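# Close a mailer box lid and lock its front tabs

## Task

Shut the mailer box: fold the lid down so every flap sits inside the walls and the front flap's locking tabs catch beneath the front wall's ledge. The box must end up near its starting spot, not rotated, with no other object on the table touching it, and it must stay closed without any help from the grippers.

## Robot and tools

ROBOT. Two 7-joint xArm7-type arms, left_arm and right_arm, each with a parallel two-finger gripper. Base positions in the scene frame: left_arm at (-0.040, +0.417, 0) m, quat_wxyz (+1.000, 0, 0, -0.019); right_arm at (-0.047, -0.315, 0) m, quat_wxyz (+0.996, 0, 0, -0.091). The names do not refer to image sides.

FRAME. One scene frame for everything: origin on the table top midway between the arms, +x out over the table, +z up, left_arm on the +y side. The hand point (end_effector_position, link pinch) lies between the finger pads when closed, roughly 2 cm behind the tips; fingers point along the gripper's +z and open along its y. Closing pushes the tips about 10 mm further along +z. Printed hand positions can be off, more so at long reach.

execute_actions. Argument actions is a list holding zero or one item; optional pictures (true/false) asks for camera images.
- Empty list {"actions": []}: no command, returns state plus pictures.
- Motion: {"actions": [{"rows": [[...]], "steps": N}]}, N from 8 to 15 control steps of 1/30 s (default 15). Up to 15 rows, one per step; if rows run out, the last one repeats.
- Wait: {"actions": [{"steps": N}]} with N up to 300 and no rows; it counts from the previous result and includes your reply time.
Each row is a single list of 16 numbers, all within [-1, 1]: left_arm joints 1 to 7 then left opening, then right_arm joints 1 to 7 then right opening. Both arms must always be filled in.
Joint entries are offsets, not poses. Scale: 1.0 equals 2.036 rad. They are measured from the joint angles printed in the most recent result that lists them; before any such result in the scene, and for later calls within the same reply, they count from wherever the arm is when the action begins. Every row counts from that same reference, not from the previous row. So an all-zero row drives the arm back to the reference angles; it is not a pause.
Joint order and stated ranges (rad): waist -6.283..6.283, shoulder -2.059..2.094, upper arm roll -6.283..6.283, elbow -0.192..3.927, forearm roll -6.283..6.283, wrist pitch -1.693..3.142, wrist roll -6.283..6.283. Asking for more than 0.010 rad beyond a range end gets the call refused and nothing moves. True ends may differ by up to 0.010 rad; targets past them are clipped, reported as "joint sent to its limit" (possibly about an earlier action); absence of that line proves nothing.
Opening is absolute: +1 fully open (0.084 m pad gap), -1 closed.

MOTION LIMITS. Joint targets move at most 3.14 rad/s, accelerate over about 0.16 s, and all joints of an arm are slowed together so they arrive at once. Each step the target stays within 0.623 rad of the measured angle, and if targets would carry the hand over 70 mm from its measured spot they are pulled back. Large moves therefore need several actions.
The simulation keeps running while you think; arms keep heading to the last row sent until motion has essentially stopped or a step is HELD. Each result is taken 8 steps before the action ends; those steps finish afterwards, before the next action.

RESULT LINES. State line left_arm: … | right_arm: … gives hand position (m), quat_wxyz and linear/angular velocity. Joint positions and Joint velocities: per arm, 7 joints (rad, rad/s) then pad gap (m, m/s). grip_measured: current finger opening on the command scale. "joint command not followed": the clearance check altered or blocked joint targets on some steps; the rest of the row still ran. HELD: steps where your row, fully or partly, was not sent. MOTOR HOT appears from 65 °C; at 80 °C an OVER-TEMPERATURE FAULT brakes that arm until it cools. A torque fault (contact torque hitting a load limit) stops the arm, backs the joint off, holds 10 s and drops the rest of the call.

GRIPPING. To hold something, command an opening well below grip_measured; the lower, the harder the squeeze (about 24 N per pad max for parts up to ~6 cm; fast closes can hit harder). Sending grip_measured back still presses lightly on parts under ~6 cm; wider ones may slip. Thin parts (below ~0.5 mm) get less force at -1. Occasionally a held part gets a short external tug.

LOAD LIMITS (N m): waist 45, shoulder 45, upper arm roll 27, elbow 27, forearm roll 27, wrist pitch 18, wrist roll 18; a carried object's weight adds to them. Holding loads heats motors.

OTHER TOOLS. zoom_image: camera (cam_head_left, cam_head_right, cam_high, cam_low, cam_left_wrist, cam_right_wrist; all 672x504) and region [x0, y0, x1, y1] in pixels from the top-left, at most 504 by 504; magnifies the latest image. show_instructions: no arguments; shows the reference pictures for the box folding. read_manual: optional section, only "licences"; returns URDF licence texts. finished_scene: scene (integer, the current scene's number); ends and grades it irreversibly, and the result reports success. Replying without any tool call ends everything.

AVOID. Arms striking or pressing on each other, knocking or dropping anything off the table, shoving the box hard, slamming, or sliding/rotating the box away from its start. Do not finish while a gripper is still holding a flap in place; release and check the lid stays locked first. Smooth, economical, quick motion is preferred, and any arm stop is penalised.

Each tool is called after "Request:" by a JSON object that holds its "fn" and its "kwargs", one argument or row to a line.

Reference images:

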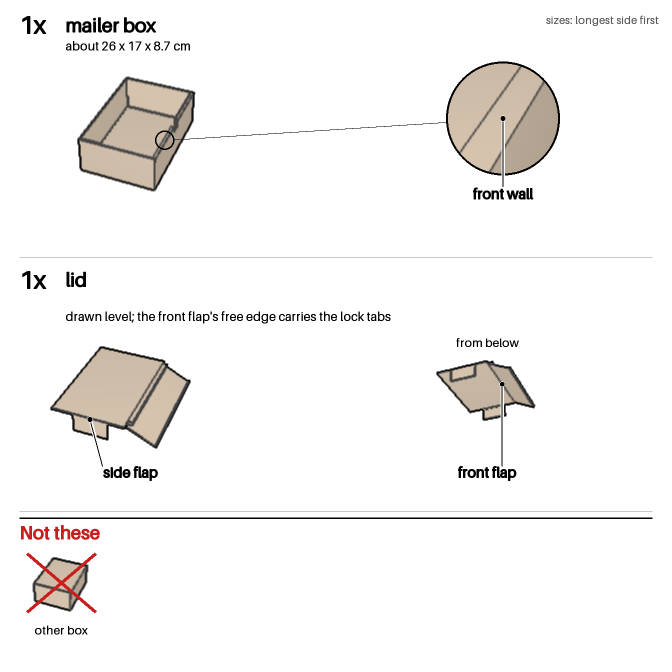

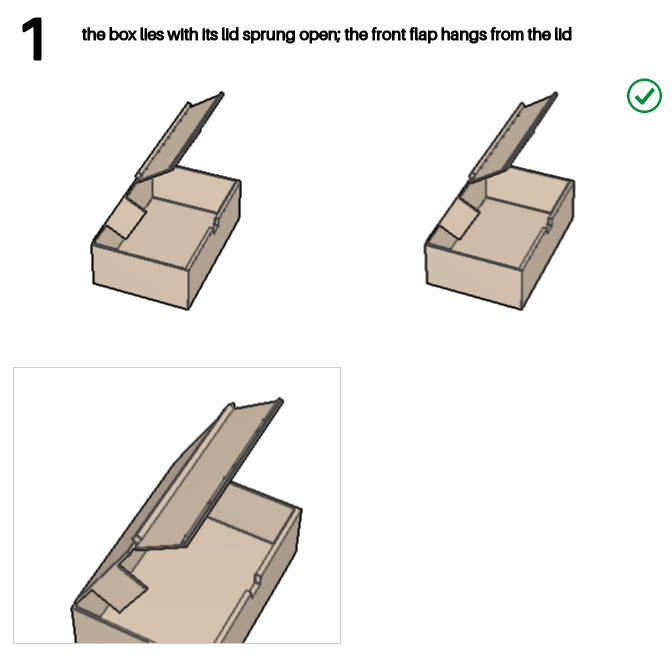

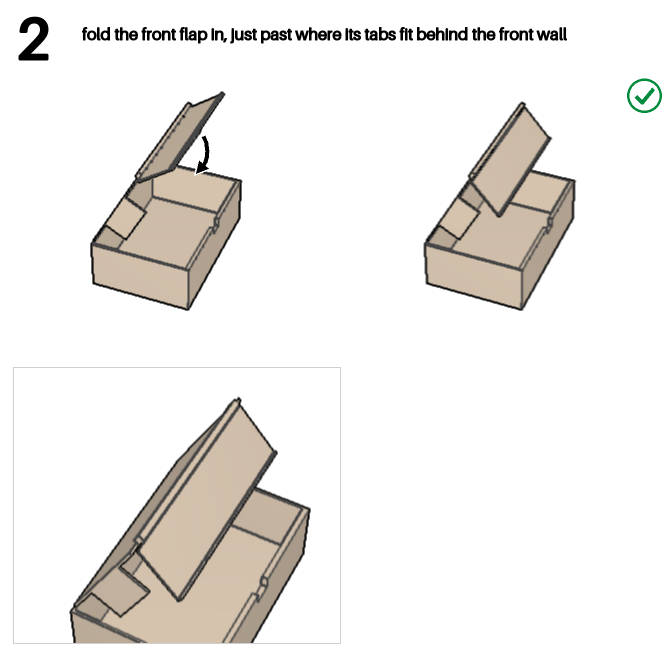

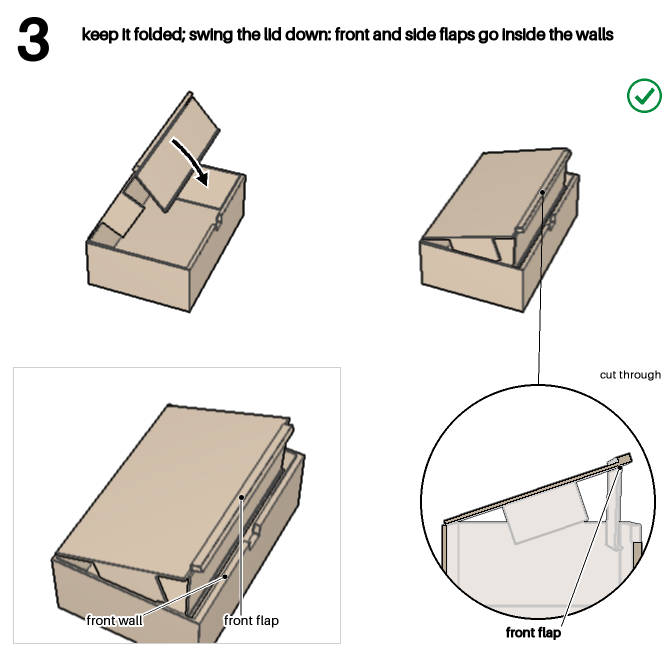

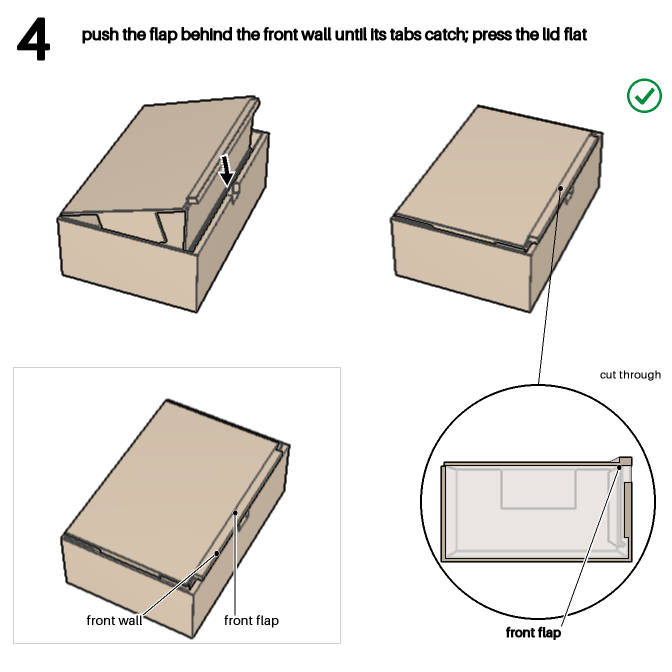

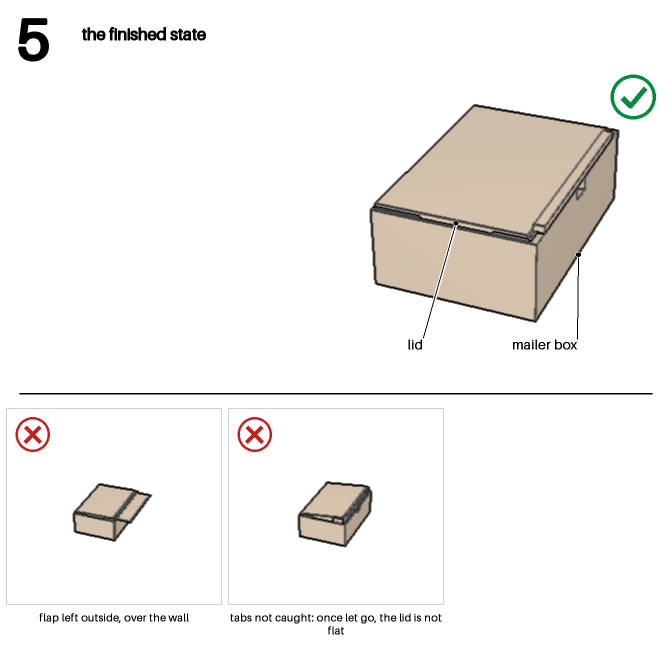

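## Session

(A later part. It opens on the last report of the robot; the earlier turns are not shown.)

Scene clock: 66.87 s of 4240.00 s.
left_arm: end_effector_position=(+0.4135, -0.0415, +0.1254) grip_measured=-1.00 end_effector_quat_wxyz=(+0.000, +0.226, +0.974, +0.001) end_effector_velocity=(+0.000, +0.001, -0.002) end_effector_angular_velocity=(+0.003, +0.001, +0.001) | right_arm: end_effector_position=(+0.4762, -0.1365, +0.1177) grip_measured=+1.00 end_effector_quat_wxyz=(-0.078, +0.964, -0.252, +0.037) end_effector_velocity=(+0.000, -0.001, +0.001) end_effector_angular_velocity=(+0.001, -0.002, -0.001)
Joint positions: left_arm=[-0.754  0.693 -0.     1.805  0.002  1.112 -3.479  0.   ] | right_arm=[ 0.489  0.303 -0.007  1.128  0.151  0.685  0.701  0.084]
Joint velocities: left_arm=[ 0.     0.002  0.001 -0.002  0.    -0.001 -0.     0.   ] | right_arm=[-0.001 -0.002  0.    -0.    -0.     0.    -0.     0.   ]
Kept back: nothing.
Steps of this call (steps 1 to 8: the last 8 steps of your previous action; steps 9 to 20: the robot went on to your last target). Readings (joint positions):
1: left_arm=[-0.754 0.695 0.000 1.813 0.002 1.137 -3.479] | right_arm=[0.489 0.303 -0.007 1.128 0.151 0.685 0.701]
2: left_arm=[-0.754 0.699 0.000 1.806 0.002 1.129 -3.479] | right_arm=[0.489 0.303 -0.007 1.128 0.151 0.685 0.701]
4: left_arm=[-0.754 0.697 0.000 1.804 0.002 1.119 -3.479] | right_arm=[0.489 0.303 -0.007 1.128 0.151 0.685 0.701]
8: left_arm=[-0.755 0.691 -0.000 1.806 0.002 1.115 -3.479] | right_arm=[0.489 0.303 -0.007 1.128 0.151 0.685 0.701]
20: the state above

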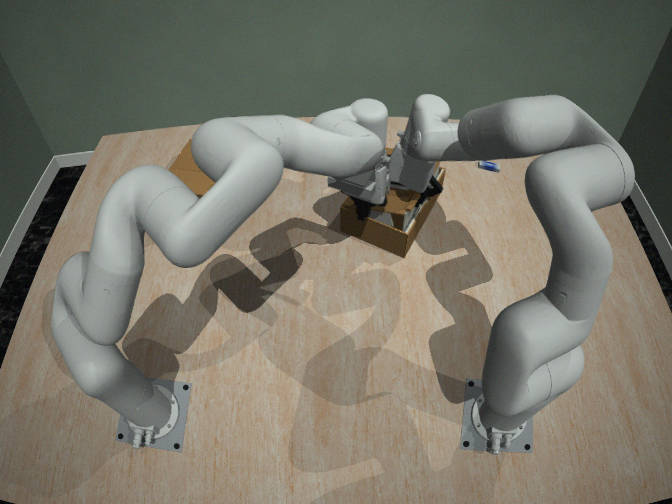

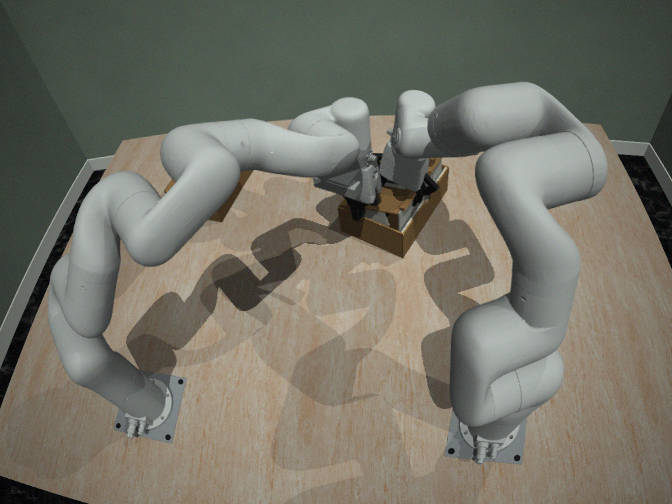

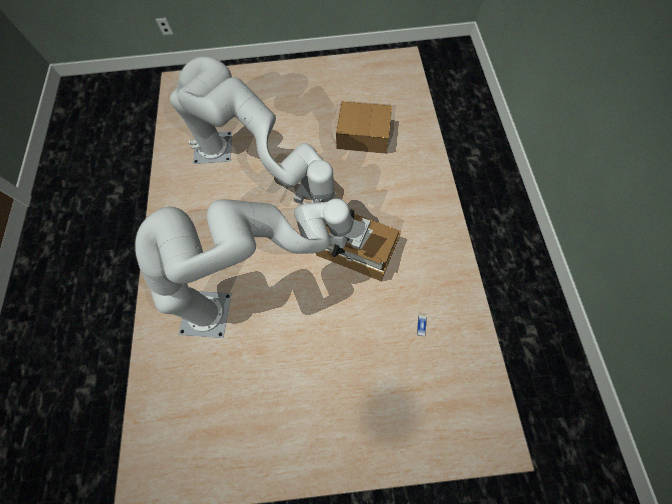

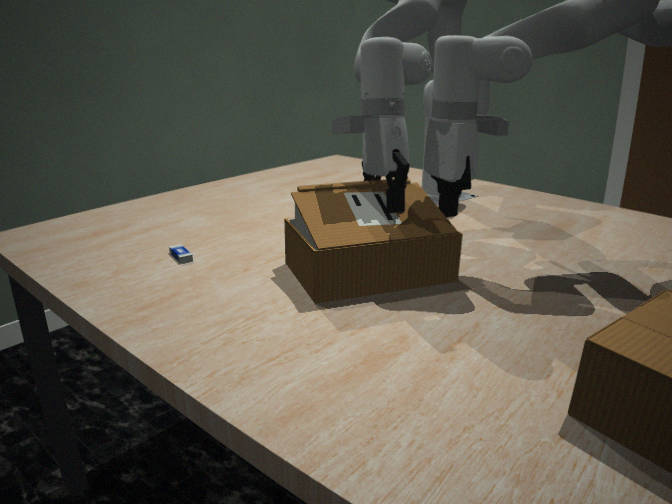

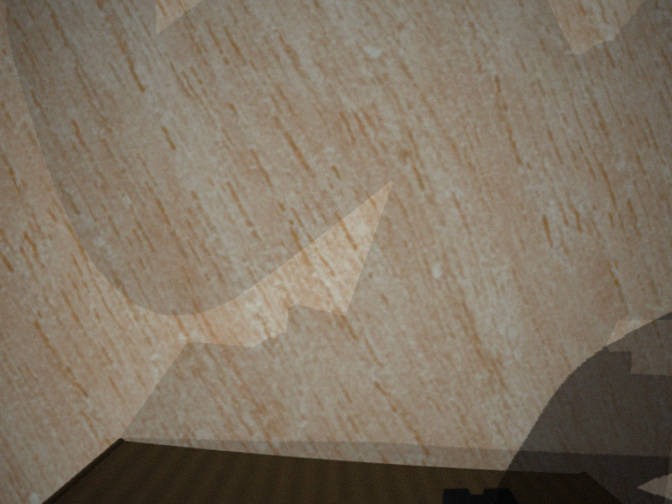

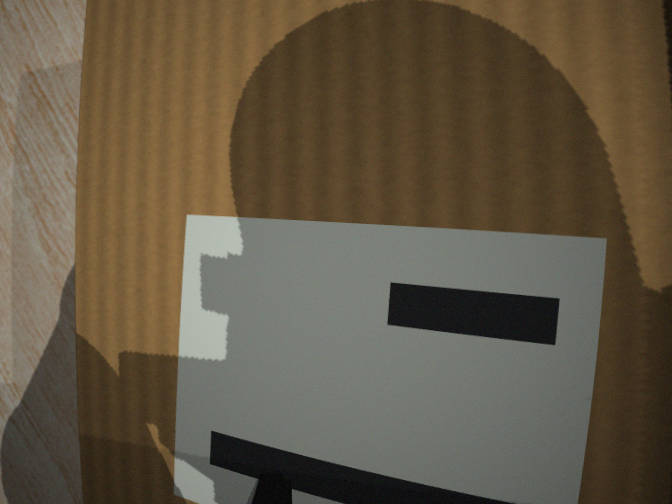

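Request:
{"fn": "execute_actions", "kwargs": {
  "actions": [
    {"rows":[[0,0,0,0,0,0,0,-1,-0.015,-0.007,0,0.006,0,0.012,-0.015,1],[0,0,0,0,0,0,0,-1,-0.015,-0.007,0,0.006,0,0.012,-0.015,1],[0,0,0,0,0,0,0,-1,-0.015,-0.007,0,0.006,0,0.012,-0.015,1],[0,0,0,0,0,0,0,-1,-0.015,-0.007,0,0.006,0,0.012,-0.015,1],[0,0,0,0,0,0,0,-1,-0.03,-0.013,0,0.011,0,0.024,-0.03,1],[0,0,0,0,0,0,0,-1,-0.03,-0.013,0,0.011,0,0.024,-0.03,1],[0,0,0,0,0,0,0,-1,-0.03,-0.013,0,0.011,0,0.024,-0.03,1],[0,0,0,0,0,0,0,-1,-0.03,-0.013,0,0.011,0,0.024,-0.03,1],[0,0,0,0,0,0,0,-1,-0.065,-0.013,0,0.011,0,0.024,-0.065,1]]}
  ]
}}

Request:
{"fn": "execute_actions", "kwargs": {
  "actions": [
    {"steps":20}
  ]
}}

Request:
{"fn": "execute_actions", "kwargs": {
  "actions": [
    {"rows":[[0,0,0,0,0,0,0,-1,0,0.01,0,-0.008,0,-0.018,0,1],[0,0,0,0,0,0,0,-1,0,0.01,0,-0.008,0,-0.018,0,1],[0,0,0,0,0,0,0,-1,0,0.01,0,-0.008,0,-0.018,0,1],[0,0,0,0,0,0,0,-1,0,0.01,0,-0.008,0,-0.018,0,1],[0,0,0,0,0,0,0,-1,0,0.02,0,-0.017,0,-0.037,0,1],[0,0,0,0,0,0,0,-1,0,0.02,0,-0.017,0,-0.037,0,1],[0,0,0,0,0,0,0,-1,0,0.02,0,-0.017,0,-0.037,0,1],[0,0,0,0,0,0,0,-1,0,0.02,0,-0.017,0,-0.037,0,1],[0,0,0,0,0,0,0,-1,0,0.03,0,-0.025,0,-0.055,0,1]]}
  ]
}}

Request:
{"fn": "execute_actions", "kwargs": {
  "actions": [
    {"steps":20}
  ]
}}

Request:
{"fn": "execute_actions", "kwargs": {
  "actions": [
    {"rows":[[0,-0.023,0,0.068,0,0.091,0,-1,0,-0.05,0,0.04,0,0.09,0,1]]}
  ]
}}

Request:
{"fn": "execute_actions", "kwargs": {
  "actions": [
    {"steps":30}
  ],
  "pictures": true
}}

Request:
{"fn": "zoom_image", "kwargs": {
  "camera": "cam_head_right",
  "region": [300,100,500,270]
}}

Scene clock: 68.30 s of 4240.00 s.
left_arm: end_effector_position=(+0.4139, -0.0412, +0.1253) grip_measured=-1.00 end_effector_quat_wxyz=(+0.001, +0.225, +0.974, +0.001) end_effector_velocity=(+0.000, +0.000, +0.002) end_effector_angular_velocity=(-0.001, -0.001, +0.002) | right_arm: end_effector_position=(+0.4796, -0.1538, +0.1255) grip_measured=+1.00 end_effector_quat_wxyz=(-0.076, +0.965, -0.248, +0.034) end_effector_velocity=(+0.060, -0.139, +0.087) end_effector_angular_velocity=(-0.002, -0.066, -0.030)
Joint positions: left_arm=[-0.754  0.693  0.     1.805  0.002  1.112 -3.479  0.   ] | right_arm=[ 0.453  0.29  -0.004  1.137  0.151  0.718  0.663  0.084]
Joint velocities: left_arm=[ 0.001 -0.003 -0.     0.001  0.     0.002 -0.001  0.   ] | right_arm=[-0.258 -0.113 -0.025  0.106  0.001  0.18  -0.237  0.   ]
Steps of this call (steps 1 to 15: the robot went on to your last target; steps 16 to 36: nothing new was sent; steps 37 to 43: the first 7 steps of this action). Readings (joint positions):
37: left_arm=[-0.754 0.693 -0.000 1.805 0.002 1.112 -3.479] | right_arm=[0.489 0.303 -0.007 1.128 0.151 0.685 0.701]
38: left_arm=[-0.754 0.693 -0.000 1.805 0.002 1.112 -3.479] | right_arm=[0.485 0.302 -0.005 1.129 0.151 0.689 0.696]
40: left_arm=[-0.754 0.693 0.000 1.805 0.002 1.112 -3.479] | right_arm=[0.474 0.298 -0.003 1.130 0.151 0.701 0.683]
43: the state above

Scene clock: 68.97 s of 4240.00 s.
left_arm: end_effector_position=(+0.4135, -0.0415, +0.1254) grip_measured=-1.00 end_effector_quat_wxyz=(+0.000, +0.226, +0.974, +0.000) end_effector_velocity=(+0.000, +0.000, -0.000) end_effector_angular_velocity=(+0.001, +0.000, -0.001) | right_arm: end_effector_position=(+0.4959, -0.2048, +0.1364) grip_measured=+1.00 end_effector_quat_wxyz=(-0.075, +0.965, -0.249, +0.046) end_effector_velocity=(+0.002, -0.003, +0.002) end_effector_angular_velocity=(-0.000, -0.004, -0.005)
Joint positions: left_arm=[-0.754  0.693 -0.     1.805  0.002  1.112 -3.479  0.   ] | right_arm=[ 0.357  0.277 -0.007  1.15   0.151  0.734  0.569  0.084]
Joint velocities: left_arm=[ 0.     0.     0.    -0.     0.     0.     0.001  0.   ] | right_arm=[-0.004 -0.003 -0.002  0.001 -0.    -0.    -0.001 -0.   ]
Kept back: nothing.
Steps of this call (steps 1 to 8: the last 8 steps of your previous action; steps 9 to 20: the robot went on to your last target). Readings (joint positions):
1: left_arm=[-0.754 0.693 0.000 1.805 0.002 1.112 -3.479] | right_arm=[0.445 0.286 -0.006 1.141 0.151 0.723 0.655]
2: left_arm=[-0.754 0.693 0.000 1.805 0.002 1.112 -3.479] | right_arm=[0.438 0.283 -0.007 1.144 0.151 0.727 0.650]
4: left_arm=[-0.754 0.693 0.000 1.805 0.002 1.112 -3.479] | right_arm=[0.413 0.279 -0.004 1.148 0.151 0.731 0.622]
8: left_arm=[-0.754 0.693 -0.000 1.805 0.002 1.112 -3.479] | right_arm=[0.364 0.278 -0.012 1.149 0.151 0.733 0.579]
20: the state above

Scene clock: 69.20 s of 4240.00 s.
left_arm: end_effector_position=(+0.4135, -0.0415, +0.1254) grip_measured=-1.00 end_effector_quat_wxyz=(+0.000, +0.226, +0.974, +0.000) end_effector_velocity=(-0.000, -0.000, +0.000) end_effector_angular_velocity=(-0.001, -0.001, +0.000) | right_arm: end_effector_position=(+0.4953, -0.2066, +0.1189) grip_measured=+1.00 end_effector_quat_wxyz=(-0.073, +0.964, -0.251, +0.047) end_effector_velocity=(-0.011, -0.013, -0.121) end_effector_angular_velocity=(-0.034, +0.010, -0.032)
Joint positions: left_arm=[-0.754  0.693 -0.     1.805  0.002  1.112 -3.479  0.   ] | right_arm=[ 0.357  0.302 -0.007  1.13   0.151  0.687  0.569  0.084]
Joint velocities: left_arm=[-0.001 -0.    -0.     0.     0.    -0.001 -0.001  0.   ] | right_arm=[ 0.001  0.17   0.    -0.144  0.    -0.302 -0.    -0.   ]
Steps of this call (steps 1 to 7: the first 7 steps of this action). Readings (joint positions):
1: left_arm=[-0.754 0.693 -0.000 1.805 0.002 1.112 -3.479] | right_arm=[0.357 0.277 -0.007 1.150 0.151 0.733 0.569]
2: left_arm=[-0.754 0.693 -0.000 1.805 0.002 1.112 -3.479] | right_arm=[0.357 0.279 -0.007 1.149 0.151 0.727 0.569]
4: left_arm=[-0.754 0.693 -0.000 1.805 0.002 1.112 -3.479] | right_arm=[0.357 0.287 -0.007 1.143 0.151 0.713 0.569]
7: the state above

Scene clock: 69.87 s of 4240.00 s.
left_arm: end_effector_position=(+0.4135, -0.0415, +0.1254) grip_measured=-1.00 end_effector_quat_wxyz=(+0.000, +0.226, +0.974, +0.000) end_effector_velocity=(-0.000, -0.000, -0.000) end_effector_angular_velocity=(+0.001, -0.001, -0.002) | right_arm: end_effector_position=(+0.4938, -0.2090, +0.0956) grip_measured=+1.00 end_effector_quat_wxyz=(-0.070, +0.963, -0.254, +0.050) end_effector_velocity=(-0.000, +0.000, -0.000) end_effector_angular_velocity=(+0.000, +0.001, +0.000)
Joint positions: left_arm=[-0.754  0.693 -0.     1.805  0.002  1.112 -3.479  0.   ] | right_arm=[ 0.358  0.336 -0.006  1.101  0.151  0.621  0.569  0.084]
Joint velocities: left_arm=[-0.    -0.    -0.001 -0.001  0.002 -0.001 -0.     0.   ] | right_arm=[ 0.001 -0.    -0.    -0.001  0.    -0.    -0.     0.   ]
Kept back: nothing.
Steps of this call (steps 1 to 8: the last 8 steps of your previous action; steps 9 to 20: the robot went on to your last target). Readings (joint positions):
1: left_arm=[-0.754 0.693 -0.000 1.805 0.002 1.112 -3.479] | right_arm=[0.357 0.307 -0.007 1.125 0.151 0.678 0.569]
2: left_arm=[-0.754 0.693 -0.000 1.805 0.002 1.112 -3.479] | right_arm=[0.357 0.312 -0.007 1.121 0.151 0.671 0.569]
4: left_arm=[-0.754 0.693 -0.000 1.805 0.002 1.112 -3.479] | right_arm=[0.357 0.322 -0.006 1.112 0.151 0.650 0.569]
8: left_arm=[-0.754 0.693 -0.000 1.805 0.002 1.112 -3.479] | right_arm=[0.357 0.334 -0.006 1.103 0.151 0.627 0.569]
20: the state above

Scene clock: 70.10 s of 4240.00 s.
left_arm: end_effector_position=(+0.4156, -0.0435, +0.1890) grip_measured=-1.00 end_effector_quat_wxyz=(+0.004, +0.225, +0.974, -0.002) end_effector_velocity=(+0.037, -0.037, +0.396) end_effector_angular_velocity=(-0.254, -0.251, +0.000) | right_arm: end_effector_position=(+0.4970, -0.2037, +0.1525) grip_measured=+1.00 end_effector_quat_wxyz=(-0.078, +0.965, -0.247, +0.047) end_effector_velocity=(+0.100, +0.043, +0.381) end_effector_angular_velocity=(+0.119, -0.394, +0.071)
Joint positions: left_arm=[-0.754  0.652 -0.     1.92   0.002  1.259 -3.479  0.   ] | right_arm=[ 0.357  0.254 -0.007  1.168  0.151  0.769  0.569  0.084]
Joint velocities: left_arm=[ 0.    -0.305 -0.001  0.557  0.     0.504  0.001  0.   ] | right_arm=[ 0.004 -0.443  0.011  0.434  0.003  0.474 -0.001  0.   ]
Steps of this call (steps 1 to 7: the first 7 steps of this action). Readings (joint positions):
1: left_arm=[-0.754 0.693 -0.000 1.805 0.002 1.113 -3.479] | right_arm=[0.358 0.336 -0.006 1.101 0.151 0.622 0.569]
2: left_arm=[-0.754 0.692 -0.000 1.809 0.002 1.121 -3.479] | right_arm=[0.357 0.334 -0.006 1.103 0.151 0.629 0.569]
4: left_arm=[-0.754 0.685 -0.000 1.843 0.002 1.175 -3.479] | right_arm=[0.357 0.313 -0.007 1.117 0.151 0.684 0.569]
7: the state above

Scene clock: 71.10 s of 4240.00 s.
left_arm: end_effector_position=(+0.4136, -0.0415, +0.2001) grip_measured=-1.00 end_effector_quat_wxyz=(+0.000, +0.225, +0.974, +0.001) end_effector_velocity=(+0.001, +0.000, +0.000) end_effector_angular_velocity=(-0.001, +0.000, +0.002) | right_arm: end_effector_position=(+0.4960, -0.2018, +0.1662) grip_measured=+1.00 end_effector_quat_wxyz=(-0.079, +0.965, -0.244, +0.046) end_effector_velocity=(+0.000, +0.000, +0.000) end_effector_angular_velocity=(+0.000, -0.001, +0.001)
Joint positions: left_arm=[-0.754  0.646 -0.     1.943  0.002  1.297 -3.479  0.   ] | right_arm=[ 0.358  0.234 -0.006  1.183  0.151  0.805  0.569  0.084]
Joint velocities: left_arm=[ 0.002 -0.     0.     0.001 -0.001  0.     0.001  0.   ] | right_arm=[ 0.001 -0.    -0.     0.     0.    -0.    -0.    -0.   ]
Kept back: nothing.
Steps of this call (steps 1 to 8: the last 8 steps of your previous action; steps 9 to 30: the robot went on to your last target). Readings (joint positions):
1: left_arm=[-0.754 0.644 -0.000 1.935 0.002 1.272 -3.479] | right_arm=[0.357 0.243 -0.007 1.179 0.151 0.781 0.569]
2: left_arm=[-0.754 0.640 -0.000 1.942 0.002 1.281 -3.479] | right_arm=[0.357 0.237 -0.006 1.184 0.151 0.789 0.569]
4: left_arm=[-0.755 0.641 -0.000 1.944 0.002 1.291 -3.479] | right_arm=[0.357 0.235 -0.006 1.183 0.151 0.799 0.569]
8: left_arm=[-0.754 0.649 -0.000 1.939 0.002 1.297 -3.479] | right_arm=[0.357 0.237 -0.006 1.179 0.151 0.804 0.569]
30: the state above
All arms were judged still, so your last target was given up. Only a new action makes them travel on or press farther. Fingers that are still opening or closing keep moving.

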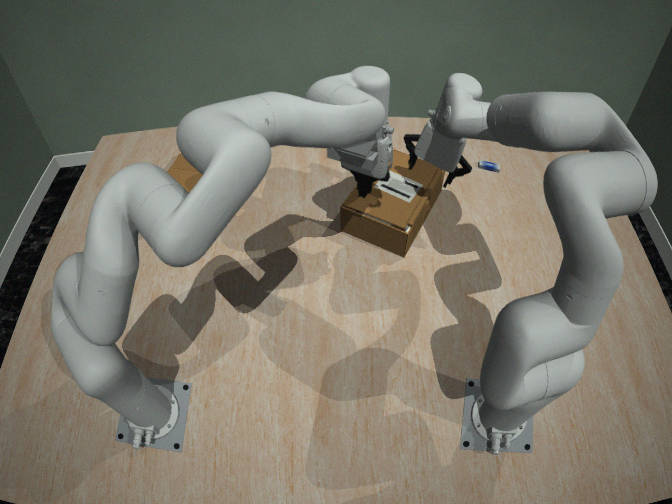

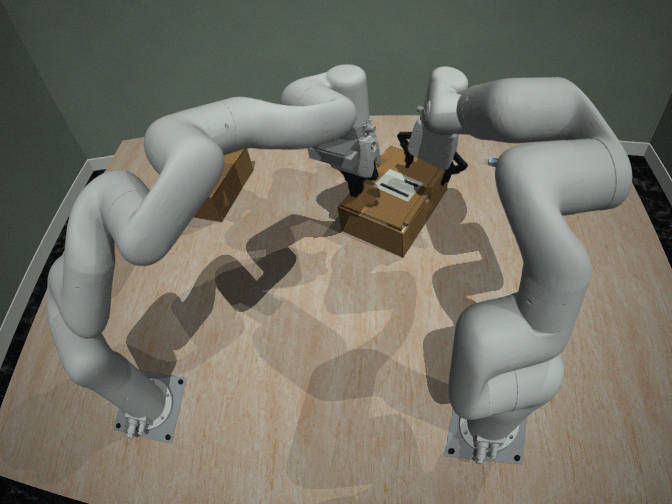

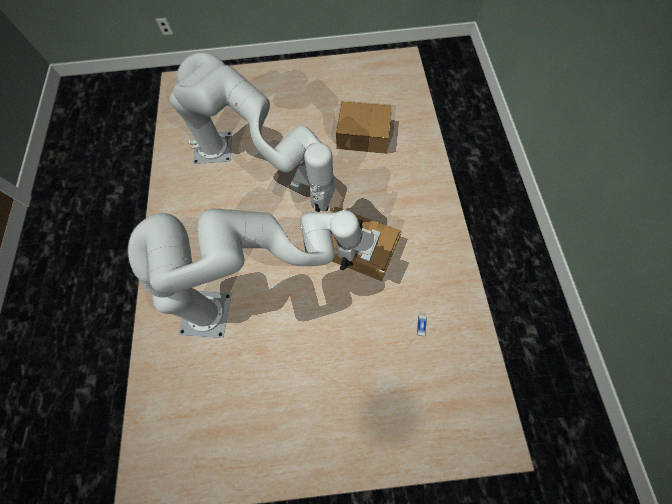

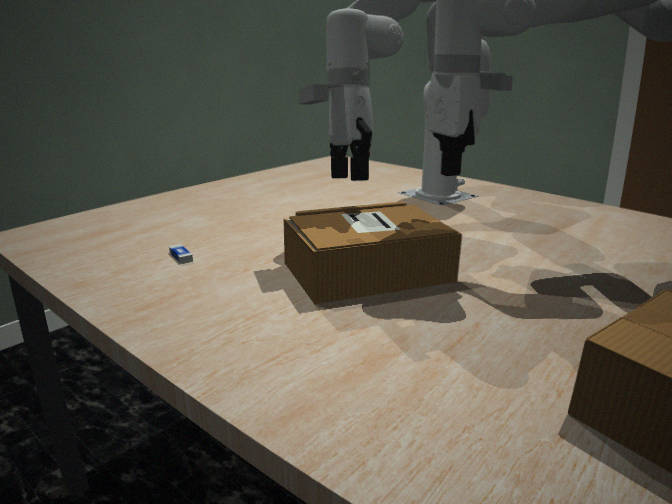

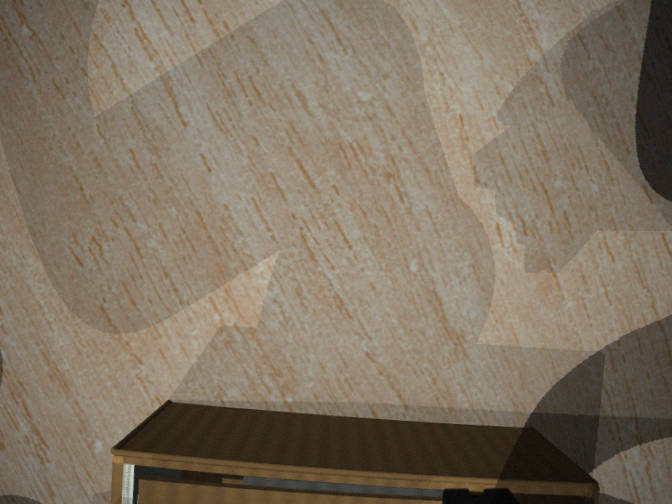

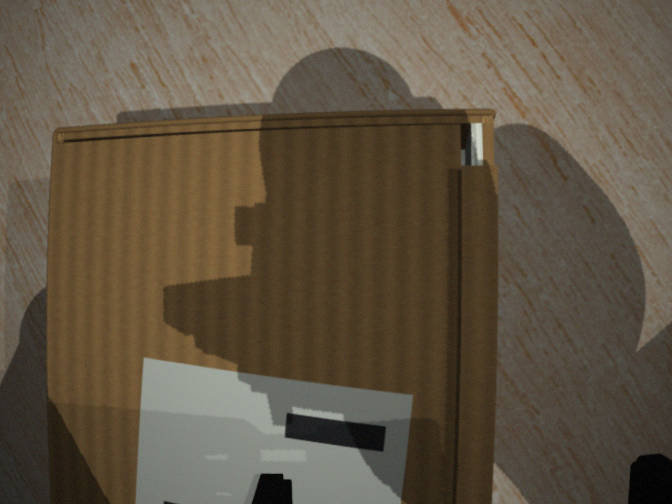

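Region (300, 100, 500, 270) of cam_head_right's 672x504 image, scaled by 2.520, with more detail than that image has; it fills the top 428 rows of this view, and the rest is white.

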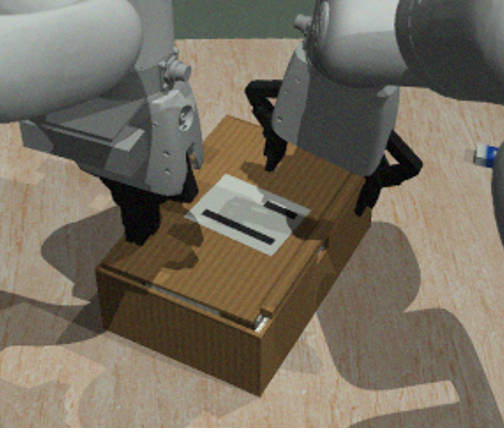

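Closed.

Request:
{"fn": "finished_scene", "kwargs": {
  "scene": 1
}}

The scene is finished: the task was done.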